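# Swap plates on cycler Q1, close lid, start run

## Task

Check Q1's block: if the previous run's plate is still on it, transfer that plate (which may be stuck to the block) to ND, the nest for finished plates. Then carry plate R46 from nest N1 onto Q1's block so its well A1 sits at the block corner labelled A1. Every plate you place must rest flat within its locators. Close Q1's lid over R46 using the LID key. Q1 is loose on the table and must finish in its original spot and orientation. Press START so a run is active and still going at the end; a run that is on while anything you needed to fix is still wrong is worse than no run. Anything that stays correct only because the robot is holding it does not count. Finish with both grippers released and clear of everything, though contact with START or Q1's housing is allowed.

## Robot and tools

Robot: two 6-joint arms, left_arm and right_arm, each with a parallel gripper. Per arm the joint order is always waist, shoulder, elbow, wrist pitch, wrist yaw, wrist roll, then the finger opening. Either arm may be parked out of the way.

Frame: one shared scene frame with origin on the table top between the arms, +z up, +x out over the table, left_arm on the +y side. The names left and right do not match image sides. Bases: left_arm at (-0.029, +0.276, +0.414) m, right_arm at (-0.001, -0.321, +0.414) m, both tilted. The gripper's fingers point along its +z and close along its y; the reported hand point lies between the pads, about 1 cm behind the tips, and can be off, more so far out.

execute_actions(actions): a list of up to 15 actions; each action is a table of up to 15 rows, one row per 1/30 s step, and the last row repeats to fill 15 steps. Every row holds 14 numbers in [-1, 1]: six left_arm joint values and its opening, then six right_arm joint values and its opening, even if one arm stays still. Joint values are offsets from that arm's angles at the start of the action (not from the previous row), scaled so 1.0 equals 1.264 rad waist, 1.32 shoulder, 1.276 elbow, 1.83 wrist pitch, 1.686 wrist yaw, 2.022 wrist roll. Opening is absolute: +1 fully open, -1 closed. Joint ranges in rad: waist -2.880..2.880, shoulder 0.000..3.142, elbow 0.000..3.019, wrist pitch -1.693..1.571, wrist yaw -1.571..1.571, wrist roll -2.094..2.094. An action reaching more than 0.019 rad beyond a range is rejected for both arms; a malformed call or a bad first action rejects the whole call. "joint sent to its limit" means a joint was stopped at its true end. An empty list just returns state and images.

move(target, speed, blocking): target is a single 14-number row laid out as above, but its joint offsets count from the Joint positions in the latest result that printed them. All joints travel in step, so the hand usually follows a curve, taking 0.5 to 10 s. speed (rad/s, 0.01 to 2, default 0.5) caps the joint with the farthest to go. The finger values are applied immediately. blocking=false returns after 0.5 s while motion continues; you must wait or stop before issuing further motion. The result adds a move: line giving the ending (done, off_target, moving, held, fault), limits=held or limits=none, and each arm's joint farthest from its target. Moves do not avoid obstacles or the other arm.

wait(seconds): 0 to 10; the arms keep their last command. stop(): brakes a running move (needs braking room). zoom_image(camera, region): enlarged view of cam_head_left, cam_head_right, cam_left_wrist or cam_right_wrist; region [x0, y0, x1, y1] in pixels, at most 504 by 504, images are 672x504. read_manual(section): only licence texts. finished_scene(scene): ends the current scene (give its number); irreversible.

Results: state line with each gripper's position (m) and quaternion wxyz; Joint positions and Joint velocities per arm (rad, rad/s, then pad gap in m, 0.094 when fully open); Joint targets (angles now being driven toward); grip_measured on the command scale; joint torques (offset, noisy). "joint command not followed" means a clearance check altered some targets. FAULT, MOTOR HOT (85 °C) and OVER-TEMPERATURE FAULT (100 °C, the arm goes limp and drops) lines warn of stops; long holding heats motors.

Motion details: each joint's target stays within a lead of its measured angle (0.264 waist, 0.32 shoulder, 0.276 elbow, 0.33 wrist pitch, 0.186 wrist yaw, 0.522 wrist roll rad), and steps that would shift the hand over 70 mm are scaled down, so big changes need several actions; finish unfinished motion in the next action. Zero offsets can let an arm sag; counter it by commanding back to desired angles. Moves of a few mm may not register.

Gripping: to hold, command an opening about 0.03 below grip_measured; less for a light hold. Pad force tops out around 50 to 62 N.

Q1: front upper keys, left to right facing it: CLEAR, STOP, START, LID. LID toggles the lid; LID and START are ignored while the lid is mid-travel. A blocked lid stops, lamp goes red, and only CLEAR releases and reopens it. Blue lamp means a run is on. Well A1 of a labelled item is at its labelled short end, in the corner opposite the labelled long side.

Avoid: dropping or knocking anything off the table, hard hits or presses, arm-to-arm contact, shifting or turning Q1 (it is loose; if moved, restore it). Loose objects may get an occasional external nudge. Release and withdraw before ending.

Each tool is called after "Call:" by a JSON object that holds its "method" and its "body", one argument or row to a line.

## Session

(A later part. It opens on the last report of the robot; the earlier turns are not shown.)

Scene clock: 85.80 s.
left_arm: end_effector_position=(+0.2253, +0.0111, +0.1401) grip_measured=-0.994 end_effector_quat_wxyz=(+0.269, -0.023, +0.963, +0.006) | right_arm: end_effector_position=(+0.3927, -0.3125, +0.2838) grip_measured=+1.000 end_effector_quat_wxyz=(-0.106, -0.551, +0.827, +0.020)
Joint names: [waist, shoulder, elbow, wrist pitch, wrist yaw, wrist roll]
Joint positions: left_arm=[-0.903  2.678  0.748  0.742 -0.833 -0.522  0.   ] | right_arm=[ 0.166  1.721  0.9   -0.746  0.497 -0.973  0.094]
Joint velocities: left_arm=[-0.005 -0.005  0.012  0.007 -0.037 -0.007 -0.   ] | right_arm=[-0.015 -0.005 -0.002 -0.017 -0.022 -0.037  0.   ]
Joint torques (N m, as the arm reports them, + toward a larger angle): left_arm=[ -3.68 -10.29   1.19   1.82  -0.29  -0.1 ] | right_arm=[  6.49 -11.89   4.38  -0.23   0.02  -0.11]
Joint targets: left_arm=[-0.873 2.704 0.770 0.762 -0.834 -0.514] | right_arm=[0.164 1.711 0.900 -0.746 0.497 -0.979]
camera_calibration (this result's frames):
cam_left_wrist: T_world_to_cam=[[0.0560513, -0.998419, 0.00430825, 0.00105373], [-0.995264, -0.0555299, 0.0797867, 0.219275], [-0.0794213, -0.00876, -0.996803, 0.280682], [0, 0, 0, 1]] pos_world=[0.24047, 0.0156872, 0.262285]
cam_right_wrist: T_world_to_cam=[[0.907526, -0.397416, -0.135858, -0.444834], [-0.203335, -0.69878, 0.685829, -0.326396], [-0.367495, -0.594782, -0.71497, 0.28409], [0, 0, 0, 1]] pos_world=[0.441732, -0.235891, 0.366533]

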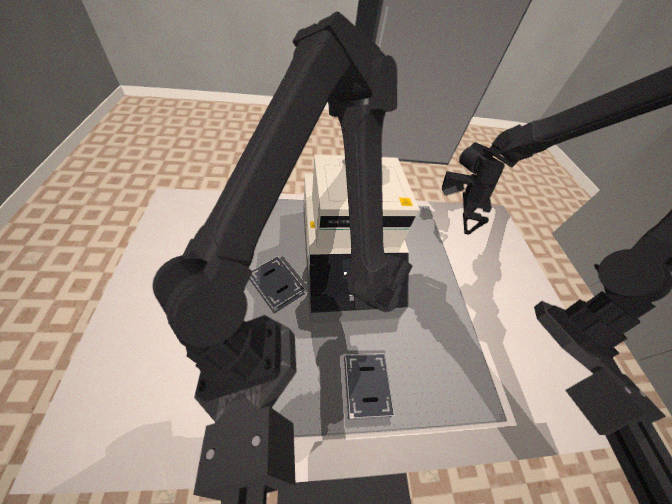

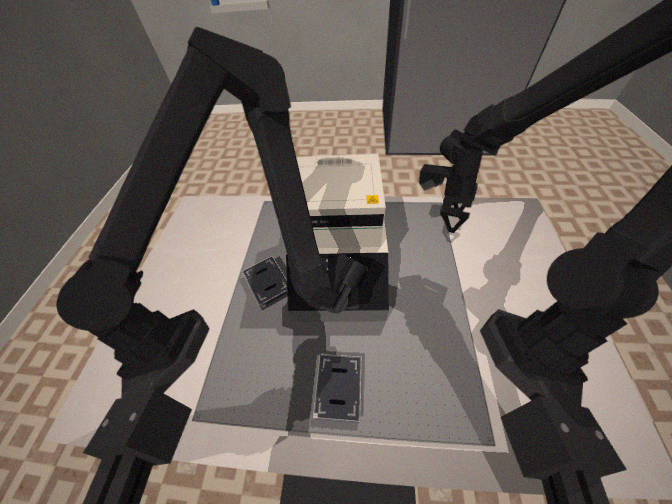

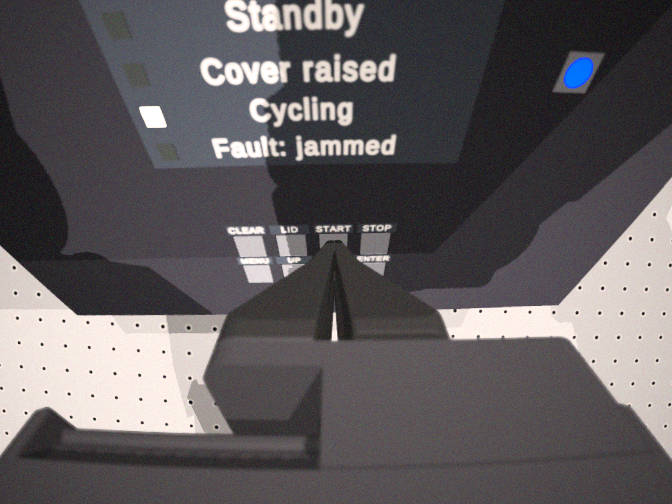

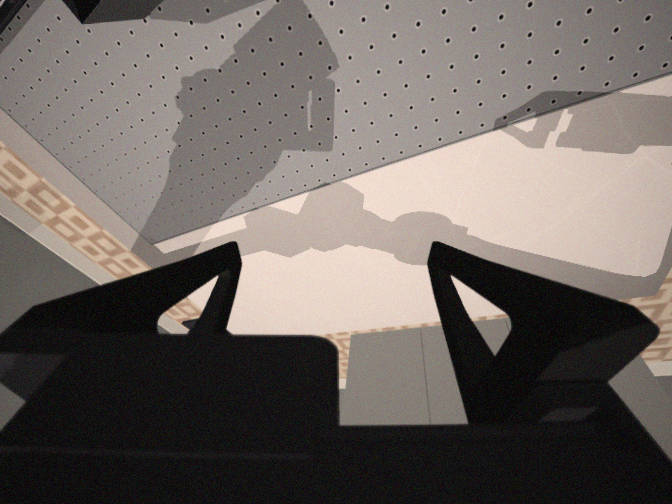

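Call:
{"method": "execute_actions", "body": {
  "actions": [
    [[0.016,0.0106,0.0117,0.010,0,0.004,-1, -0.0016,-0.0076,0,0,0,-0.003,1],[0.008,0.0015,0.0062,0.009,0,0.004,-1, -0.0016,-0.0076,0,0,0,-0.003,1],[0.0,-0.0076,0.0008,0.008,0,0.004,-1, -0.0016,-0.0076,0,0,0,-0.003,1],[-0.0079,-0.0160,-0.0047,0.008,0,0.004,-1, -0.0016,-0.0076,0,0,0,-0.003,1],[-0.0090,-0.0174,-0.0058,0.008,0,0.004,-1, -0.0016,-0.0076,0,0,0,-0.003,1],[-0.0122,-0.0196,-0.0090,0.008,0,0.004,-1, -0.0016,-0.0076,0,0,0,-0.003,1],[-0.0172,-0.0229,-0.0139,0.008,0,0.004,-1, -0.0016,-0.0076,0,0,0,-0.003,1],[-0.0235,-0.0272,-0.0201,0.008,0,0.004,-1, -0.0016,-0.0076,0,0,0,-0.003,1],[-0.0305,-0.0319,-0.0271,0.008,0,0.004,-1, -0.0016,-0.0076,0,0,0,-0.003,1],[-0.0374,-0.0365,-0.0340,0.008,0,0.004,-1, -0.0016,-0.0076,0,0,0,-0.003,1],[-0.0437,-0.0408,-0.0402,0.008,0,0.004,-1, -0.0016,-0.0076,0,0,0,-0.003,1],[-0.0487,-0.0441,-0.0451,0.008,0,0.004,-1, -0.0016,-0.0076,0,0,0,-0.003,1],[-0.0519,-0.0463,-0.0483,0.008,0,0.004,-1, -0.0016,-0.0076,0,0,0,-0.003,1],[-0.0530,-0.0470,-0.0494,0.008,0,0.004,-1, -0.0016,-0.0076,0,0,0,-0.003,1],[-0.0530,-0.0470,-0.0494,0.008,0,0.004,-1, -0.0016,-0.0076,0,0,0,-0.003,1]]
  ]
}}

Scene clock: 87.00 s.
left_arm: end_effector_position=(+0.2114, +0.0117, +0.1588) grip_measured=-0.994 end_effector_quat_wxyz=(+0.274, +0.004, +0.962, -0.001) | right_arm: end_effector_position=(+0.3927, -0.3125, +0.2838) grip_measured=+1.000 end_effector_quat_wxyz=(-0.106, -0.551, +0.827, +0.020)
Joint names: [waist, shoulder, elbow, wrist pitch, wrist yaw, wrist roll]
Joint positions: left_arm=[-0.958  2.645  0.695  0.742 -0.833 -0.522  0.   ] | right_arm=[ 0.166  1.721  0.9   -0.746  0.497 -0.973  0.094]
Joint velocities: left_arm=[-0.19  -0.132 -0.129  0.002  0.051 -0.037 -0.001] | right_arm=[ 0.005  0.005 -0.002 -0.007  0.007  0.051  0.   ]
Joint torques (N m, as the arm reports them, + toward a larger angle): left_arm=[ -5.99 -14.75  -0.47   1.63  -0.26  -0.1 ] | right_arm=[  6.47 -11.92   4.39  -0.24   0.02  -0.11]
Joint targets: left_arm=[-0.971 2.615 0.685 0.757 -0.833 -0.514] | right_arm=[0.164 1.711 0.900 -0.746 0.497 -0.979]
camera_calibration (this result's frames):
cam_left_wrist: T_world_to_cam=[[-0.00076681, -0.999993, 0.00352645, 0.0144647], [-0.997611, 0.00100855, 0.0690687, 0.20553], [-0.0690718, -0.00346506, -0.997606, 0.296022], [0, 0, 0, 1]] pos_world=[0.225497, 0.0152831, 0.281067]
cam_right_wrist: T_world_to_cam=[[0.907526, -0.397416, -0.135858, -0.444834], [-0.203335, -0.69878, 0.685829, -0.326396], [-0.367495, -0.594782, -0.71497, 0.28409], [0, 0, 0, 1]] pos_world=[0.441732, -0.235891, 0.366533]

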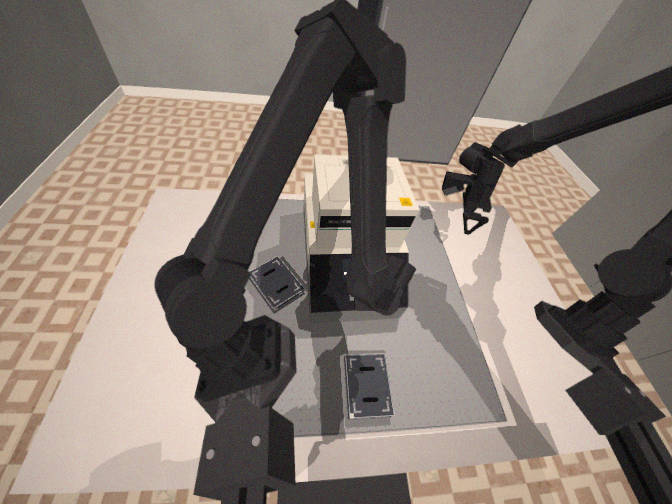

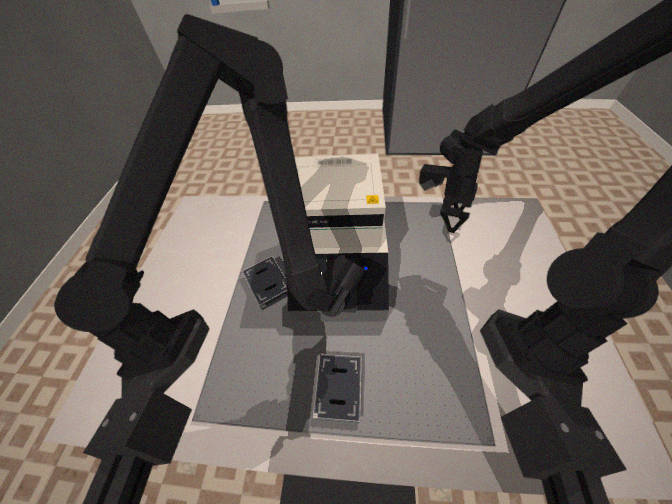

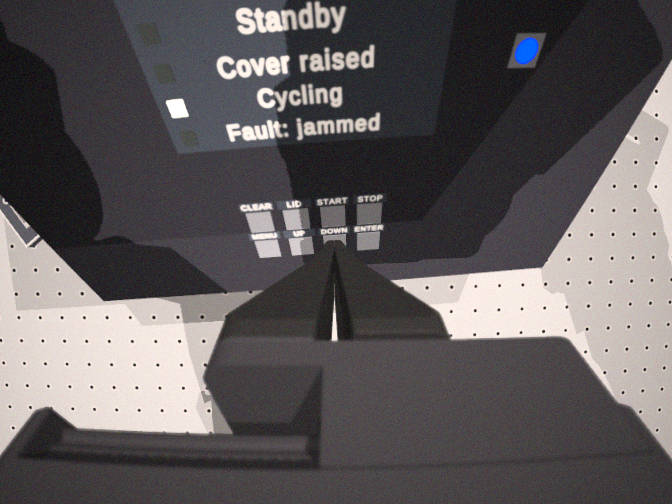

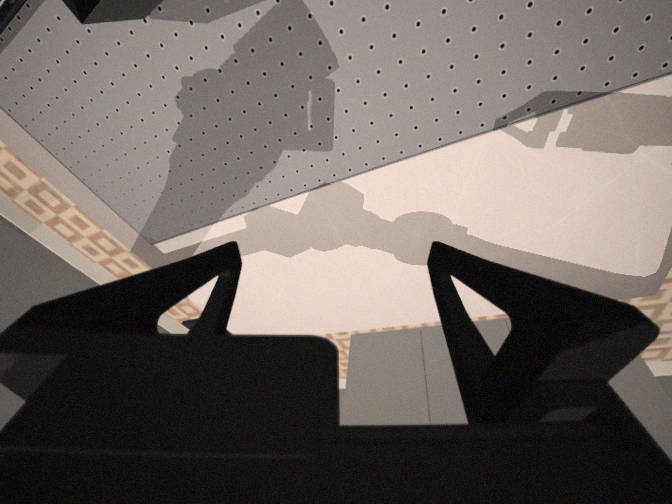

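The run is on (blue lamp, "Cycling"), the lid is shut, both arms are clear, and Q1 looks unmoved in the head cameras.

Call:
{"method": "finished_scene", "body": {
  "scene": 2
}}

The scene is finished: the task was done.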